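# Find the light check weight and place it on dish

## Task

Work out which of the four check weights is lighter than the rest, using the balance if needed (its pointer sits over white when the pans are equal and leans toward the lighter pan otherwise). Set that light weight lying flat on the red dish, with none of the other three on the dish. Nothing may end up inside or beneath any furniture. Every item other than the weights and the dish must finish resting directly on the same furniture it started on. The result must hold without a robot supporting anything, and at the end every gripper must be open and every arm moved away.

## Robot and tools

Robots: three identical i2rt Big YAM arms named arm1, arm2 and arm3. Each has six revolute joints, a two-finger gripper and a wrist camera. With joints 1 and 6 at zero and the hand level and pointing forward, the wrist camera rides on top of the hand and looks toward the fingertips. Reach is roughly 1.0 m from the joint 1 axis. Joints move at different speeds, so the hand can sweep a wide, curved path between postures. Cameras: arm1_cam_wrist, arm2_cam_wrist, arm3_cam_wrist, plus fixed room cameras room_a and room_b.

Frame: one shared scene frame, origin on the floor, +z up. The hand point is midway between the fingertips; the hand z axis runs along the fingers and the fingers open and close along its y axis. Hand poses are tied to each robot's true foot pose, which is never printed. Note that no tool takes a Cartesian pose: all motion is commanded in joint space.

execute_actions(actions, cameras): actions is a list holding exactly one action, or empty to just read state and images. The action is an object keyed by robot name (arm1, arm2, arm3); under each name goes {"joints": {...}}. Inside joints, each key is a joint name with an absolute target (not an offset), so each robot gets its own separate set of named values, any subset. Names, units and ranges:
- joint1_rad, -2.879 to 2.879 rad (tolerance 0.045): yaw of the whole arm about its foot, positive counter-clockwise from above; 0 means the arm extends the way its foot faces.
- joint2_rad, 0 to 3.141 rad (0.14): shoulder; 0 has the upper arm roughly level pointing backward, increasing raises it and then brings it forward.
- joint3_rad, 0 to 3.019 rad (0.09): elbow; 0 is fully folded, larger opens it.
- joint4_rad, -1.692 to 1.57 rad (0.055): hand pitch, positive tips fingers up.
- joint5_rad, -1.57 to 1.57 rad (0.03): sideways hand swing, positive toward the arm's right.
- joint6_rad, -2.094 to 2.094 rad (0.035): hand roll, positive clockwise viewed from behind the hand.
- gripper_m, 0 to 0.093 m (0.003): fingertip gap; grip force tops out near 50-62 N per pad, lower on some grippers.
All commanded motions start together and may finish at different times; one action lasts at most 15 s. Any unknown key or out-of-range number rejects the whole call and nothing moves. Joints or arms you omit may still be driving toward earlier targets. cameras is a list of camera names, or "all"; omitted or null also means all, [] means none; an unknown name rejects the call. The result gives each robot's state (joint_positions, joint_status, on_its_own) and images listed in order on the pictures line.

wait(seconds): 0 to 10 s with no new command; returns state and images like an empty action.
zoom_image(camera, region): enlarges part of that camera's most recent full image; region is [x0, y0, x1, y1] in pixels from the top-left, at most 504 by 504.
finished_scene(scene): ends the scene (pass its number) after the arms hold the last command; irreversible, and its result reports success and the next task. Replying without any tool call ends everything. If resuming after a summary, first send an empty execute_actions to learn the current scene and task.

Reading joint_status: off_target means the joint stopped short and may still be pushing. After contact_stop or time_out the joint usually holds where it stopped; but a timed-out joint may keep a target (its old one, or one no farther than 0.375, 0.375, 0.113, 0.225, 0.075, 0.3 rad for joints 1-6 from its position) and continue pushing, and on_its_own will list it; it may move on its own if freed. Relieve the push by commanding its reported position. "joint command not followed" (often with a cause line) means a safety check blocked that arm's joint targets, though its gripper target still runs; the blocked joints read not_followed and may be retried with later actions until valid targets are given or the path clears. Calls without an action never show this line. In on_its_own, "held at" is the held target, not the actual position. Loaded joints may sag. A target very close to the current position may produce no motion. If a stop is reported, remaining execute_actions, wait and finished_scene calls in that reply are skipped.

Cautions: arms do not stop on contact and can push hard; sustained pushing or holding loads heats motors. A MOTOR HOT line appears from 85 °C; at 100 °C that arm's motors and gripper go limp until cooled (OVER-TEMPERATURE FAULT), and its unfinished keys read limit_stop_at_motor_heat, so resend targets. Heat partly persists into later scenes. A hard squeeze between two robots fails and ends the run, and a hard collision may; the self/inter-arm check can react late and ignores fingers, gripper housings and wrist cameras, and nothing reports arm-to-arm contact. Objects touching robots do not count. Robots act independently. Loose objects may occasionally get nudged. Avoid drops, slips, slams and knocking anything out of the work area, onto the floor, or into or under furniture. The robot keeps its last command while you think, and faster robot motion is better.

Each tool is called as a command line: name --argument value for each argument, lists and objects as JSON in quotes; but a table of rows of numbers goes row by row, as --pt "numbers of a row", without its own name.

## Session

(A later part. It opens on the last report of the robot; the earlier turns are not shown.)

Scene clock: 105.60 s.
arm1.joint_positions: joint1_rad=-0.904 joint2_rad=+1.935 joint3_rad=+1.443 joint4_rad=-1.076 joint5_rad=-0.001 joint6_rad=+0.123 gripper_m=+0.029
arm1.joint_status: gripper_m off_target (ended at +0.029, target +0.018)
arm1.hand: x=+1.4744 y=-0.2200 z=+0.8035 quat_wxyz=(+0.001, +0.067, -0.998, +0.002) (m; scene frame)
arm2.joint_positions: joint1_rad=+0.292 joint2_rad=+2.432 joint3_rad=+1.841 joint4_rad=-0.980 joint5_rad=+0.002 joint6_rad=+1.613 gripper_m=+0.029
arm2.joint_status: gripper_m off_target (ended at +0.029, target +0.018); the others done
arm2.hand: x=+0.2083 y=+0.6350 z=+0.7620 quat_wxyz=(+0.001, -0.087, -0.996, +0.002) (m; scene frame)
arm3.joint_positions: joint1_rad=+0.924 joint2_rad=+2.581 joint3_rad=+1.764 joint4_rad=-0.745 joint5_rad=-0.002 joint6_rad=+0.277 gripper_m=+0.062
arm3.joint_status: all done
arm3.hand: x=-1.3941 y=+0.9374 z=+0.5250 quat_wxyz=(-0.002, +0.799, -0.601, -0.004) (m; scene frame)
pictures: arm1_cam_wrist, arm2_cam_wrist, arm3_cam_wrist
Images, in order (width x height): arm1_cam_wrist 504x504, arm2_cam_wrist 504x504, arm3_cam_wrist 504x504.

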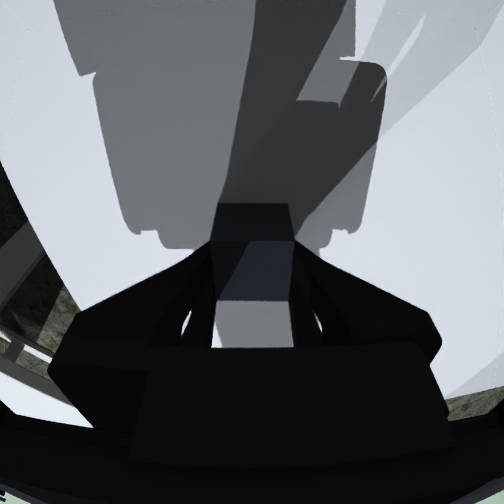

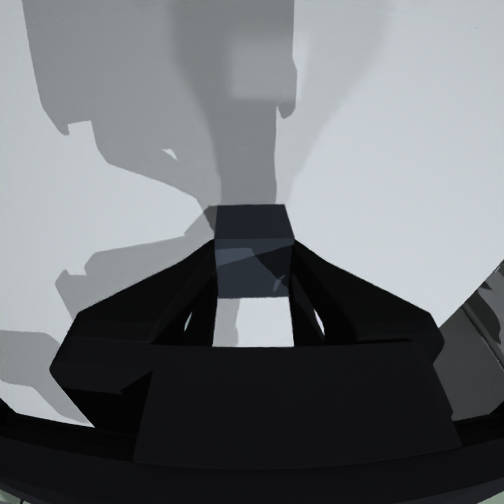

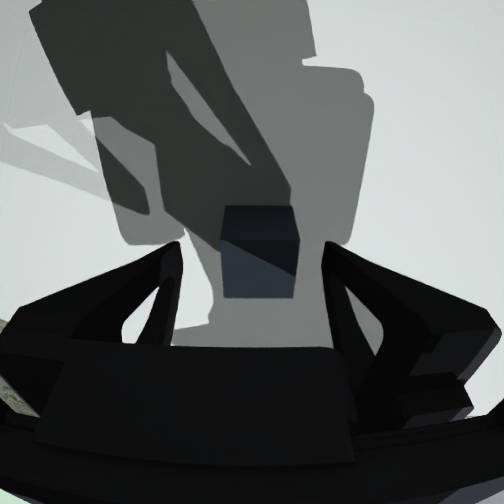

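execute_actions --actions '[{"arm2": {"joints": {"joint3_rad": 1.812, "gripper_m": 0.018}}, "arm3": {"joints": {"gripper_m": 0.018}}}]' --cameras '["arm2_cam_wrist", "arm3_cam_wrist"]'

Scene clock: 106.97 s.
arm1.joint_positions: joint1_rad=-0.904 joint2_rad=+1.935 joint3_rad=+1.443 joint4_rad=-1.076 joint5_rad=-0.001 joint6_rad=+0.123 gripper_m=+0.029
arm1.joint_status: not commanded
arm1.hand: x=+1.4744 y=-0.2200 z=+0.8035 quat_wxyz=(+0.001, +0.067, -0.998, +0.002) (m; scene frame)
arm2.joint_positions: joint1_rad=+0.292 joint2_rad=+2.431 joint3_rad=+1.811 joint4_rad=-0.980 joint5_rad=+0.002 joint6_rad=+1.613 gripper_m=+0.029
arm2.joint_status: gripper_m off_target (ended at +0.029, target +0.018); the others done
arm2.hand: x=+0.2065 y=+0.6215 z=+0.7532 quat_wxyz=(+0.002, -0.087, -0.996, +0.017) (m; scene frame)
arm3.joint_positions: joint1_rad=+0.924 joint2_rad=+2.581 joint3_rad=+1.764 joint4_rad=-0.745 joint5_rad=+0.000 joint6_rad=+0.278 gripper_m=+0.029
arm3.joint_status: gripper_m off_target (ended at +0.029, target +0.018)
arm3.hand: x=-1.3940 y=+0.9375 z=+0.5250 quat_wxyz=(-0.002, +0.799, -0.602, -0.004) (m; scene frame)
pictures: arm2_cam_wrist, arm3_cam_wrist
Images, in order (width x height): arm2_cam_wrist 504x504, arm3_cam_wrist 504x504.

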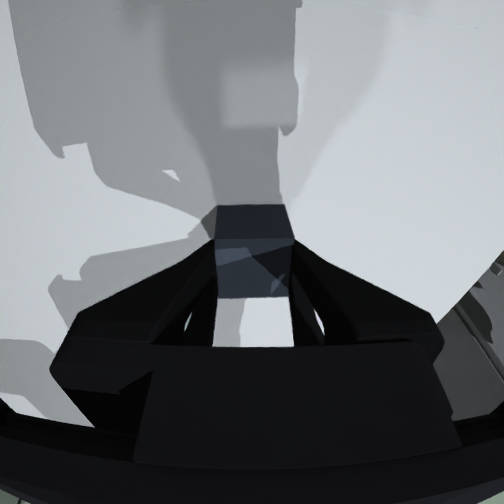

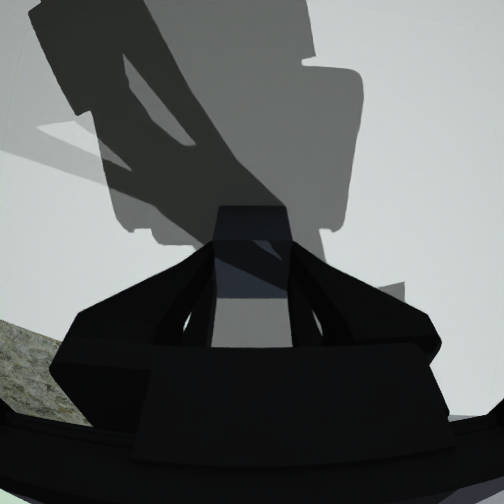

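execute_actions --actions '[{"arm1": {"joints": {"joint1_rad": -1.475, "joint2_rad": 1.82, "gripper_m": 0.018}}, "arm2": {"joints": {"gripper_m": 0.085}}, "arm3": {"joints": {"joint1_rad": -1.462, "joint2_rad": 1.81, "joint3_rad": 1.782, "joint4_rad": -1.39, "joint6_rad": -1.39, "gripper_m": 0.018}}}]'

Scene clock: 112.37 s.
arm1.joint_positions: joint1_rad=-1.477 joint2_rad=+1.818 joint3_rad=+1.436 joint4_rad=-1.070 joint5_rad=+0.002 joint6_rad=+0.124 gripper_m=+0.029
arm1.joint_status: gripper_m off_target (ended at +0.029, target +0.018); the others done
arm1.hand: x=+1.4713 y=-0.5373 z=+0.8659 quat_wxyz=(-0.058, -0.218, -0.974, +0.010) (m; scene frame)
arm2.joint_positions: joint1_rad=+0.292 joint2_rad=+2.428 joint3_rad=+1.811 joint4_rad=-0.980 joint5_rad=+0.002 joint6_rad=+1.613 gripper_m=+0.085
arm2.joint_status: all done
arm2.hand: x=+0.2066 y=+0.6224 z=+0.7554 quat_wxyz=(+0.002, -0.087, -0.996, +0.015) (m; scene frame)
arm3.joint_positions: joint1_rad=-1.466 joint2_rad=+1.833 joint3_rad=+1.775 joint4_rad=-1.379 joint5_rad=+0.003 joint6_rad=-1.377 gripper_m=+0.029
arm3.joint_status: gripper_m off_target (ended at +0.029, target +0.018); the others done
arm3.hand: x=-0.4762 y=+0.2353 z=+0.9886 quat_wxyz=(-0.045, +0.527, -0.847, +0.050) (m; scene frame)
pictures: arm1_cam_wrist, arm2_cam_wrist, arm3_cam_wrist, room_a, room_b
Images, in order (width x height): arm1_cam_wrist 504x504, arm2_cam_wrist 504x504, arm3_cam_wrist 504x504, room_a 672x504, room_b 672x504.

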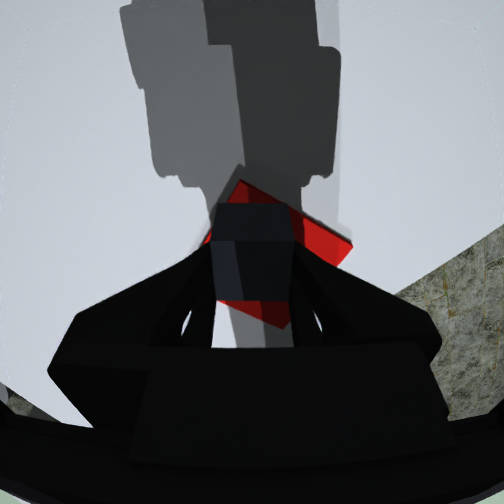

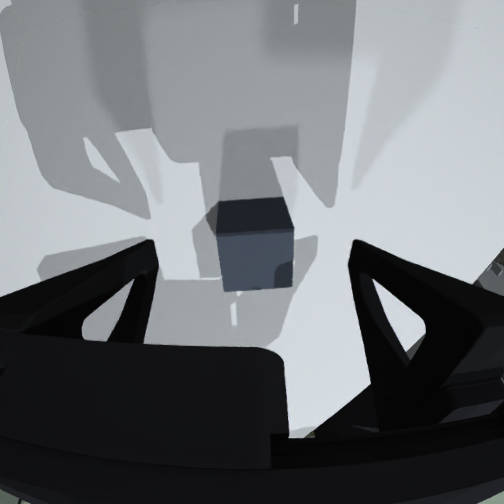

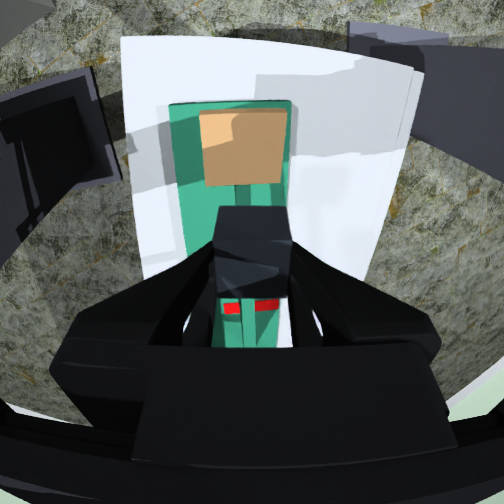

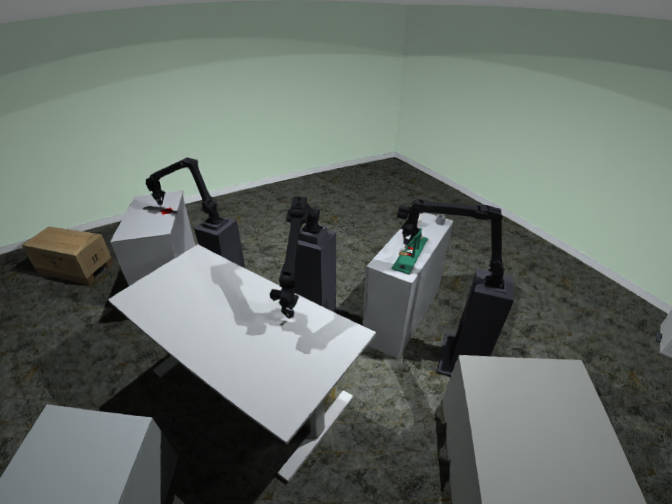

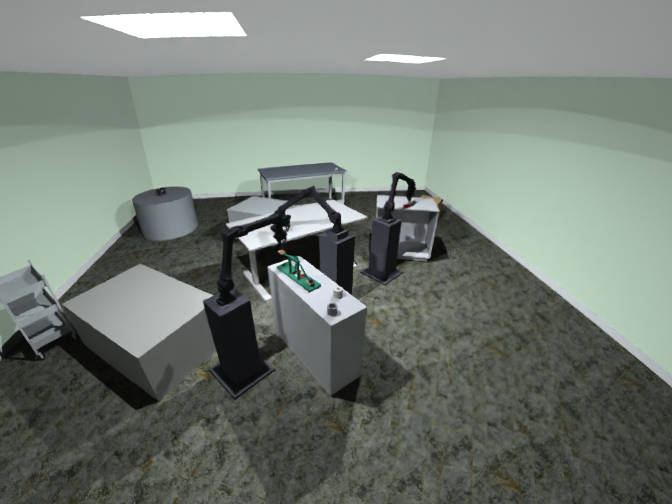

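zoom_image --camera "arm3_cam_wrist" --region '[160, 90, 320, 220]'

Region (160, 90, 320, 220) of arm3_cam_wrist's 504x504 image, scaled by 3.150, with more detail than that image has; it fills the top 410 rows of this view, and the rest is white.

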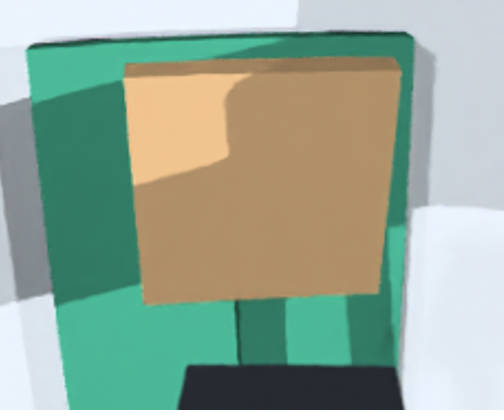

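execute_actions --actions '[{"arm1": {"joints": {"joint3_rad": 1.312, "joint4_rad": -1.05, "gripper_m": 0.018}}, "arm2": {"joints": {"joint1_rad": 0.85, "joint2_rad": 2.15}}, "arm3": {"joints": {"joint1_rad": -1.447, "joint2_rad": 1.976, "joint3_rad": 1.73, "joint4_rad": -1.30, "gripper_m": 0.018}}}]' --cameras '["arm1_cam_wrist", "arm3_cam_wrist", "room_a", "room_b"]'

Scene clock: 117.43 s.
arm1.joint_positions: joint1_rad=-1.477 joint2_rad=+1.821 joint3_rad=+1.294 joint4_rad=-1.060 joint5_rad=+0.002 joint6_rad=+0.124 gripper_m=+0.029
arm1.joint_status: gripper_m off_target (ended at +0.029, target +0.018); the others done
arm1.hand: x=+1.4173 y=-0.5201 z=+0.8140 quat_wxyz=(+0.010, -0.218, -0.976, +0.003) (m; scene frame)
arm2.joint_positions: joint1_rad=+0.840 joint2_rad=+2.155 joint3_rad=+1.806 joint4_rad=-0.974 joint5_rad=+0.000 joint6_rad=+1.613 gripper_m=+0.085
arm2.joint_status: all done
arm2.hand: x=-0.1645 y=+0.6180 z=+0.9370 quat_wxyz=(+0.031, +0.184, -0.975, -0.119) (m; scene frame)
arm3.joint_positions: joint1_rad=-1.450 joint2_rad=+1.989 joint3_rad=+1.716 joint4_rad=-1.311 joint5_rad=-0.001 joint6_rad=-1.378 gripper_m=+0.029
arm3.joint_status: gripper_m off_target (ended at +0.029, target +0.018); the others done
arm3.hand: x=-0.4711 y=+0.2448 z=+0.8755 quat_wxyz=(+0.003, +0.536, -0.844, -0.005) (m; scene frame)
pictures: arm1_cam_wrist, arm3_cam_wrist, room_a, room_b
Images, in order (width x height): arm1_cam_wrist 504x504, arm3_cam_wrist 504x504, room_a 672x504, room_b 672x504.

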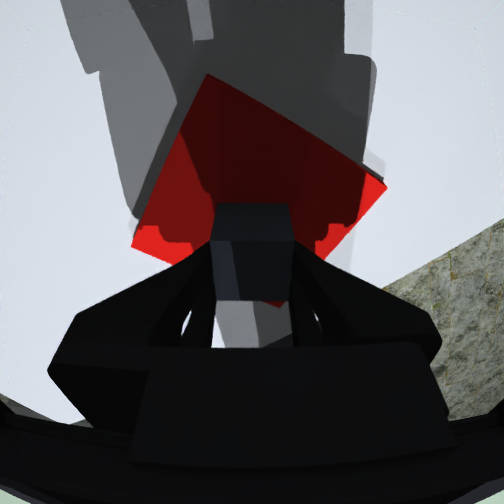

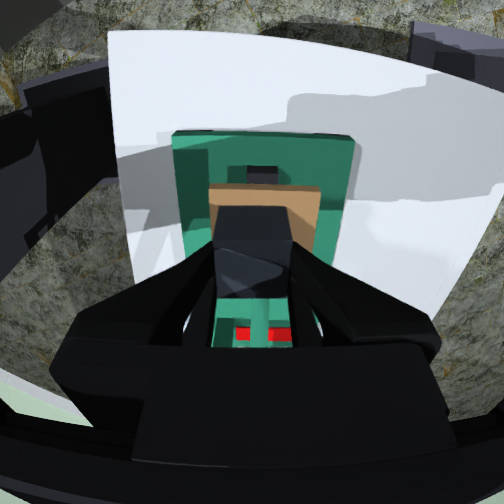

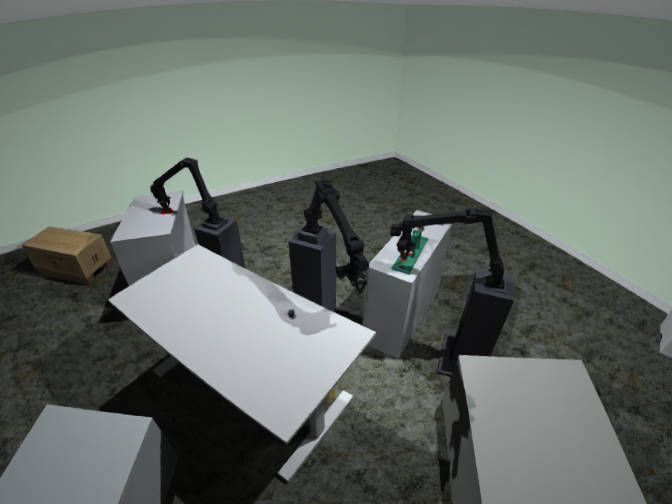

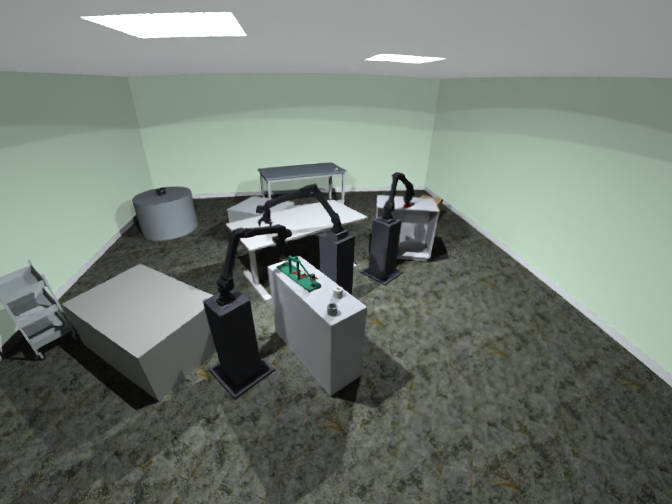

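execute_actions --actions '[{"arm1": {"joints": {"joint2_rad": 1.838, "joint4_rad": -1.027, "gripper_m": 0.018}}, "arm3": {"joints": {"gripper_m": 0.09}}}]' --cameras '["arm1_cam_wrist", "arm3_cam_wrist", "room_b"]'

Scene clock: 119.60 s.
arm1.joint_positions: joint1_rad=-1.477 joint2_rad=+1.822 joint3_rad=+1.294 joint4_rad=-1.044 joint5_rad=+0.002 joint6_rad=+0.124 gripper_m=+0.029
arm1.joint_status: gripper_m off_target (ended at +0.029, target +0.018); the others done
arm1.hand: x=+1.4210 y=-0.5213 z=+0.8134 quat_wxyz=(+0.002, -0.218, -0.976, +0.004) (m; scene frame)
arm2.joint_positions: joint1_rad=+0.840 joint2_rad=+2.155 joint3_rad=+1.806 joint4_rad=-0.974 joint5_rad=+0.000 joint6_rad=+1.613 gripper_m=+0.085
arm2.joint_status: not commanded
arm2.hand: x=-0.1645 y=+0.6180 z=+0.9370 quat_wxyz=(+0.031, +0.184, -0.975, -0.119) (m; scene frame)
arm3.joint_positions: joint1_rad=-1.450 joint2_rad=+1.989 joint3_rad=+1.716 joint4_rad=-1.311 joint5_rad=-0.001 joint6_rad=-1.378 gripper_m=+0.090
arm3.joint_status: all done
arm3.hand: x=-0.4711 y=+0.2448 z=+0.8755 quat_wxyz=(+0.003, +0.536, -0.844, -0.005) (m; scene frame)
pictures: arm1_cam_wrist, arm3_cam_wrist, room_b
Images, in order (width x height): arm1_cam_wrist 504x504, arm3_cam_wrist 504x504, room_b 672x504.

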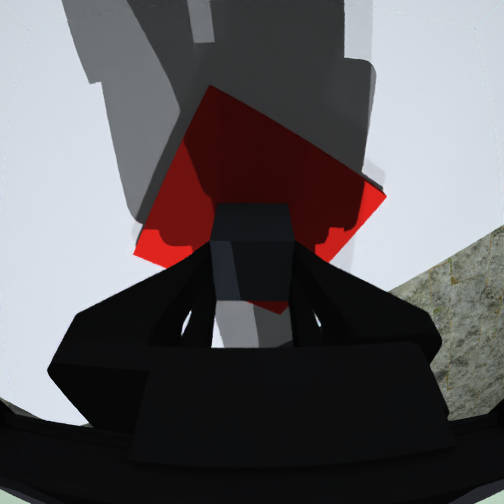

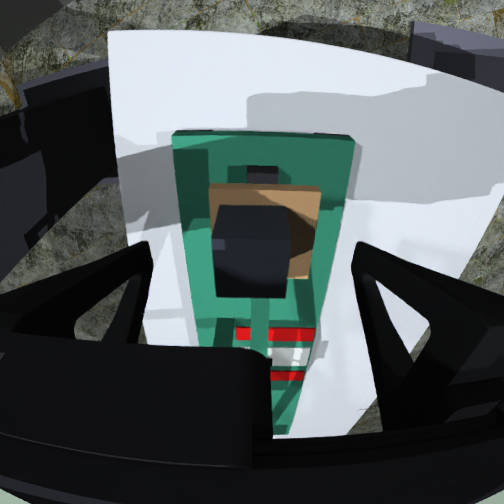

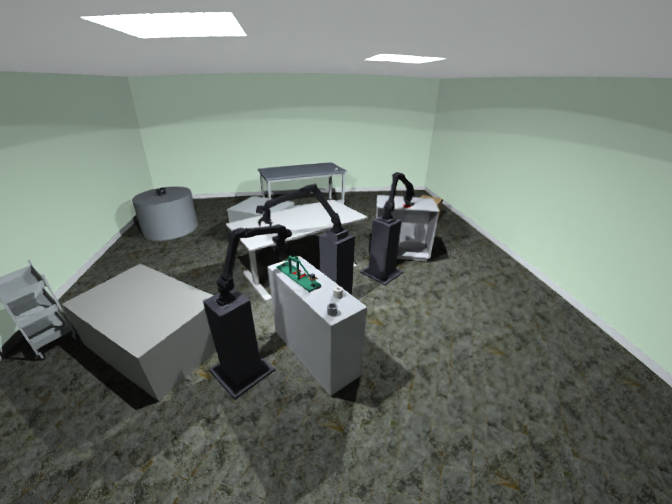

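execute_actions --actions '[{"arm1": {"joints": {"joint2_rad": 1.851, "gripper_m": 0.018}}, "arm3": {"joints": {"joint2_rad": 1.87}}}]' --cameras '["arm1_cam_wrist", "arm3_cam_wrist", "room_b"]'

Scene clock: 121.23 s.
arm1.joint_positions: joint1_rad=-1.477 joint2_rad=+1.831 joint3_rad=+1.294 joint4_rad=-1.042 joint5_rad=+0.002 joint6_rad=+0.125 gripper_m=+0.029
arm1.joint_status: gripper_m off_target (ended at +0.029, target +0.018); the others done
arm1.hand: x=+1.4207 y=-0.5212 z=+0.8090 quat_wxyz=(+0.006, -0.218, -0.976, +0.004) (m; scene frame)
arm2.joint_positions: joint1_rad=+0.840 joint2_rad=+2.155 joint3_rad=+1.806 joint4_rad=-0.974 joint5_rad=+0.000 joint6_rad=+1.613 gripper_m=+0.085
arm2.joint_status: not commanded
arm2.hand: x=-0.1645 y=+0.6180 z=+0.9370 quat_wxyz=(+0.031, +0.184, -0.975, -0.119) (m; scene frame)
arm3.joint_positions: joint1_rad=-1.450 joint2_rad=+1.853 joint3_rad=+1.716 joint4_rad=-1.311 joint5_rad=-0.001 joint6_rad=-1.378 gripper_m=+0.090
arm3.joint_status: all done
arm3.hand: x=-0.4724 y=+0.2450 z=+0.9546 quat_wxyz=(-0.043, +0.535, -0.843, +0.044) (m; scene frame)
pictures: arm1_cam_wrist, arm3_cam_wrist, room_b
Images, in order (width x height): arm1_cam_wrist 504x504, arm3_cam_wrist 504x504, room_b 672x504.

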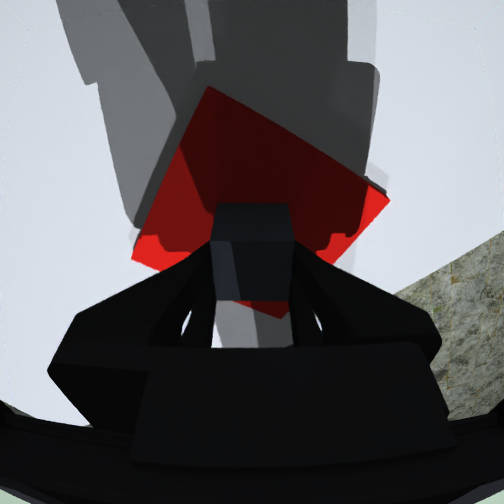

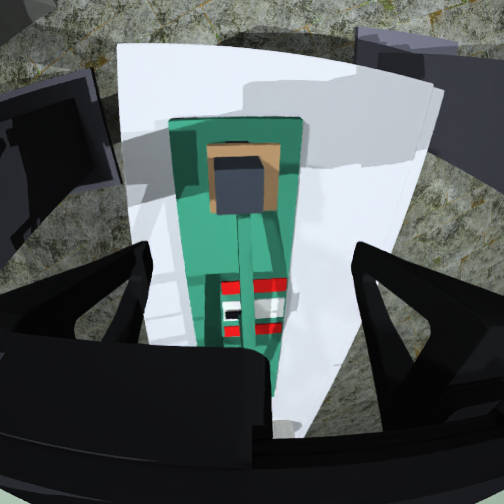

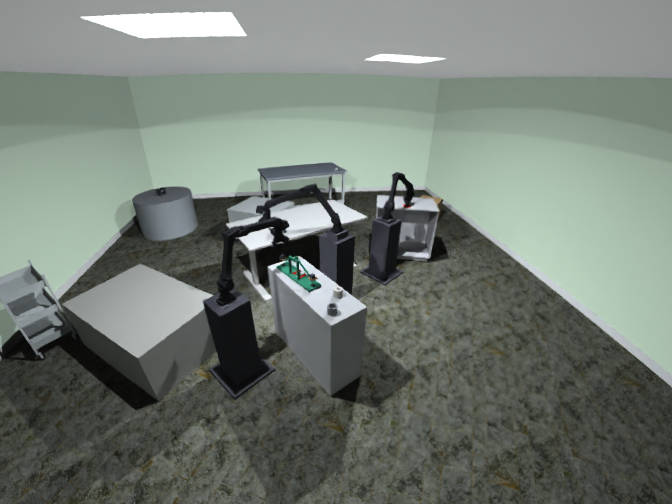

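execute_actions --actions '[{"arm1": {"joints": {"joint2_rad": 1.835, "gripper_m": 0.07}}}]' --cameras '["arm1_cam_wrist"]'

execute_actions --actions '[{"arm1": {"joints": {"joint2_rad": 1.55}}, "arm3": {"joints": {"joint2_rad": 1.6}}}]'

Scene clock: 122.17 s.
arm1.joint_positions: joint1_rad=-1.477 joint2_rad=+1.831 joint3_rad=+1.294 joint4_rad=-1.042 joint5_rad=+0.002 joint6_rad=+0.125 gripper_m=+0.070
arm1.joint_status: all done
arm1.hand: x=+1.4207 y=-0.5212 z=+0.8090 quat_wxyz=(+0.006, -0.218, -0.976, +0.004) (m; scene frame)
arm2.joint_positions: joint1_rad=+0.840 joint2_rad=+2.155 joint3_rad=+1.806 joint4_rad=-0.974 joint5_rad=+0.000 joint6_rad=+1.613 gripper_m=+0.085
arm2.joint_status: not commanded
arm2.hand: x=-0.1645 y=+0.6180 z=+0.9370 quat_wxyz=(+0.031, +0.184, -0.975, -0.119) (m; scene frame)
arm3.joint_positions: joint1_rad=-1.450 joint2_rad=+1.853 joint3_rad=+1.716 joint4_rad=-1.311 joint5_rad=-0.001 joint6_rad=-1.378 gripper_m=+0.090
arm3.joint_status: not commanded
arm3.hand: x=-0.4724 y=+0.2450 z=+0.9546 quat_wxyz=(-0.043, +0.535, -0.843, +0.044) (m; scene frame)
pictures: arm1_cam_wrist
Images, in order (width x height): arm1_cam_wrist 504x504.

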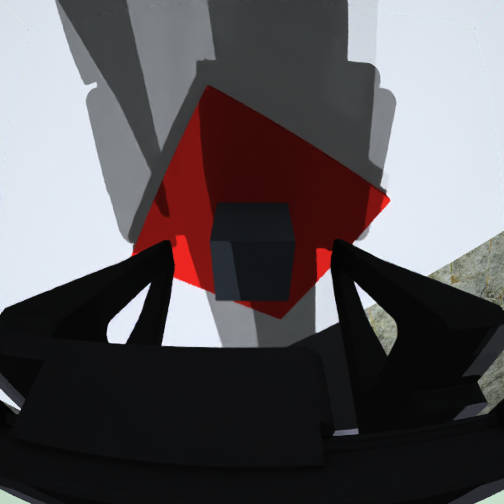

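Scene clock: 123.70 s.
arm1.joint_positions: joint1_rad=-1.477 joint2_rad=+1.542 joint3_rad=+1.294 joint4_rad=-1.042 joint5_rad=+0.002 joint6_rad=+0.125 gripper_m=+0.070
arm1.joint_status: all done
arm1.hand: x=+1.4273 y=-0.5223 z=+0.9527 quat_wxyz=(-0.138, -0.216, -0.966, +0.018) (m; scene frame)
arm2.joint_positions: joint1_rad=+0.840 joint2_rad=+2.155 joint3_rad=+1.806 joint4_rad=-0.974 joint5_rad=+0.000 joint6_rad=+1.613 gripper_m=+0.085
arm2.joint_status: not commanded
arm2.hand: x=-0.1645 y=+0.6180 z=+0.9370 quat_wxyz=(+0.031, +0.184, -0.975, -0.119) (m; scene frame)
arm3.joint_positions: joint1_rad=-1.450 joint2_rad=+1.596 joint3_rad=+1.715 joint4_rad=-1.311 joint5_rad=-0.001 joint6_rad=-1.378 gripper_m=+0.090
arm3.joint_status: all done
arm3.hand: x=-0.5032 y=+0.2526 z=+1.1001 quat_wxyz=(-0.131, +0.526, -0.829, +0.136) (m; scene frame)
pictures: arm1_cam_wrist, arm2_cam_wrist, arm3_cam_wrist, room_a, room_b
Images, in order (width x height): arm1_cam_wrist 504x504, arm2_cam_wrist 504x504, arm3_cam_wrist 504x504, room_a 672x504, room_b 672x504.

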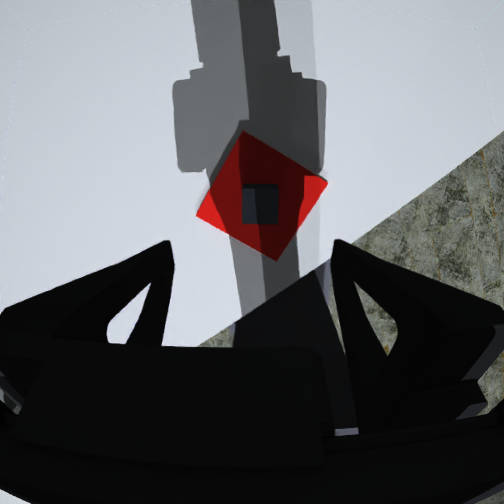

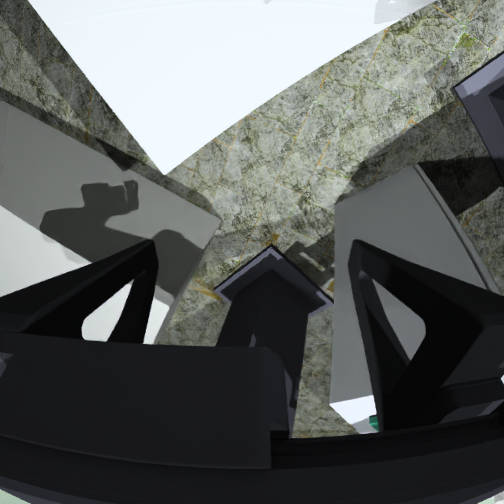

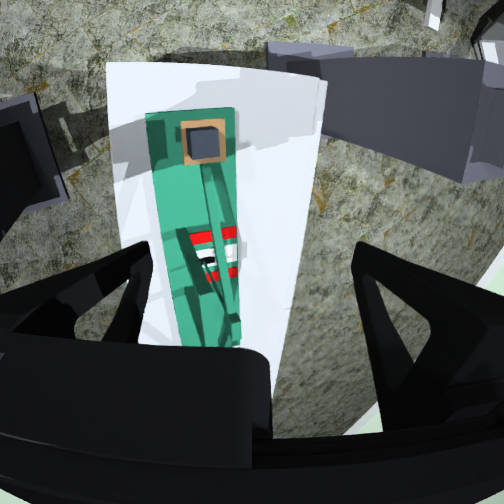

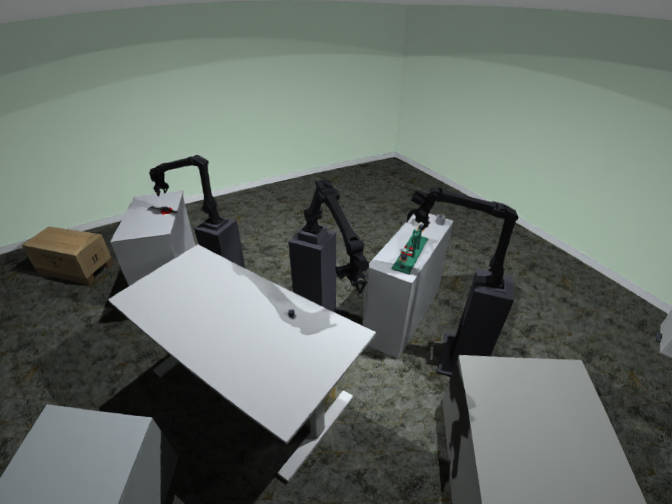

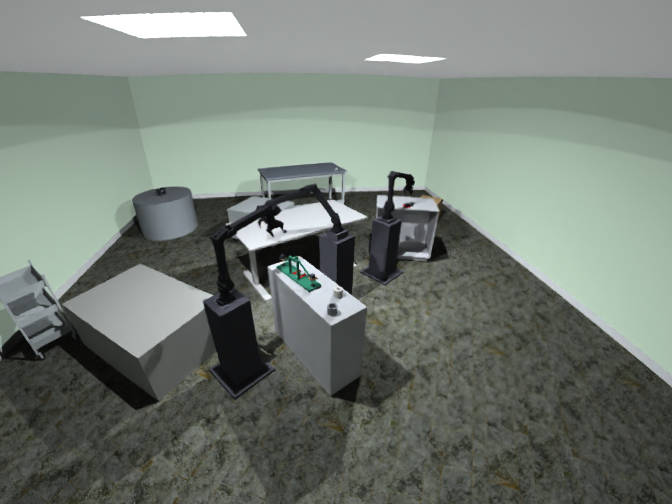

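The weight is sitting centred on the dish, the balance reads white with C and D on the pans, and all three arms are clear.

finished_scene --scene 2

The scene is finished: the task was done.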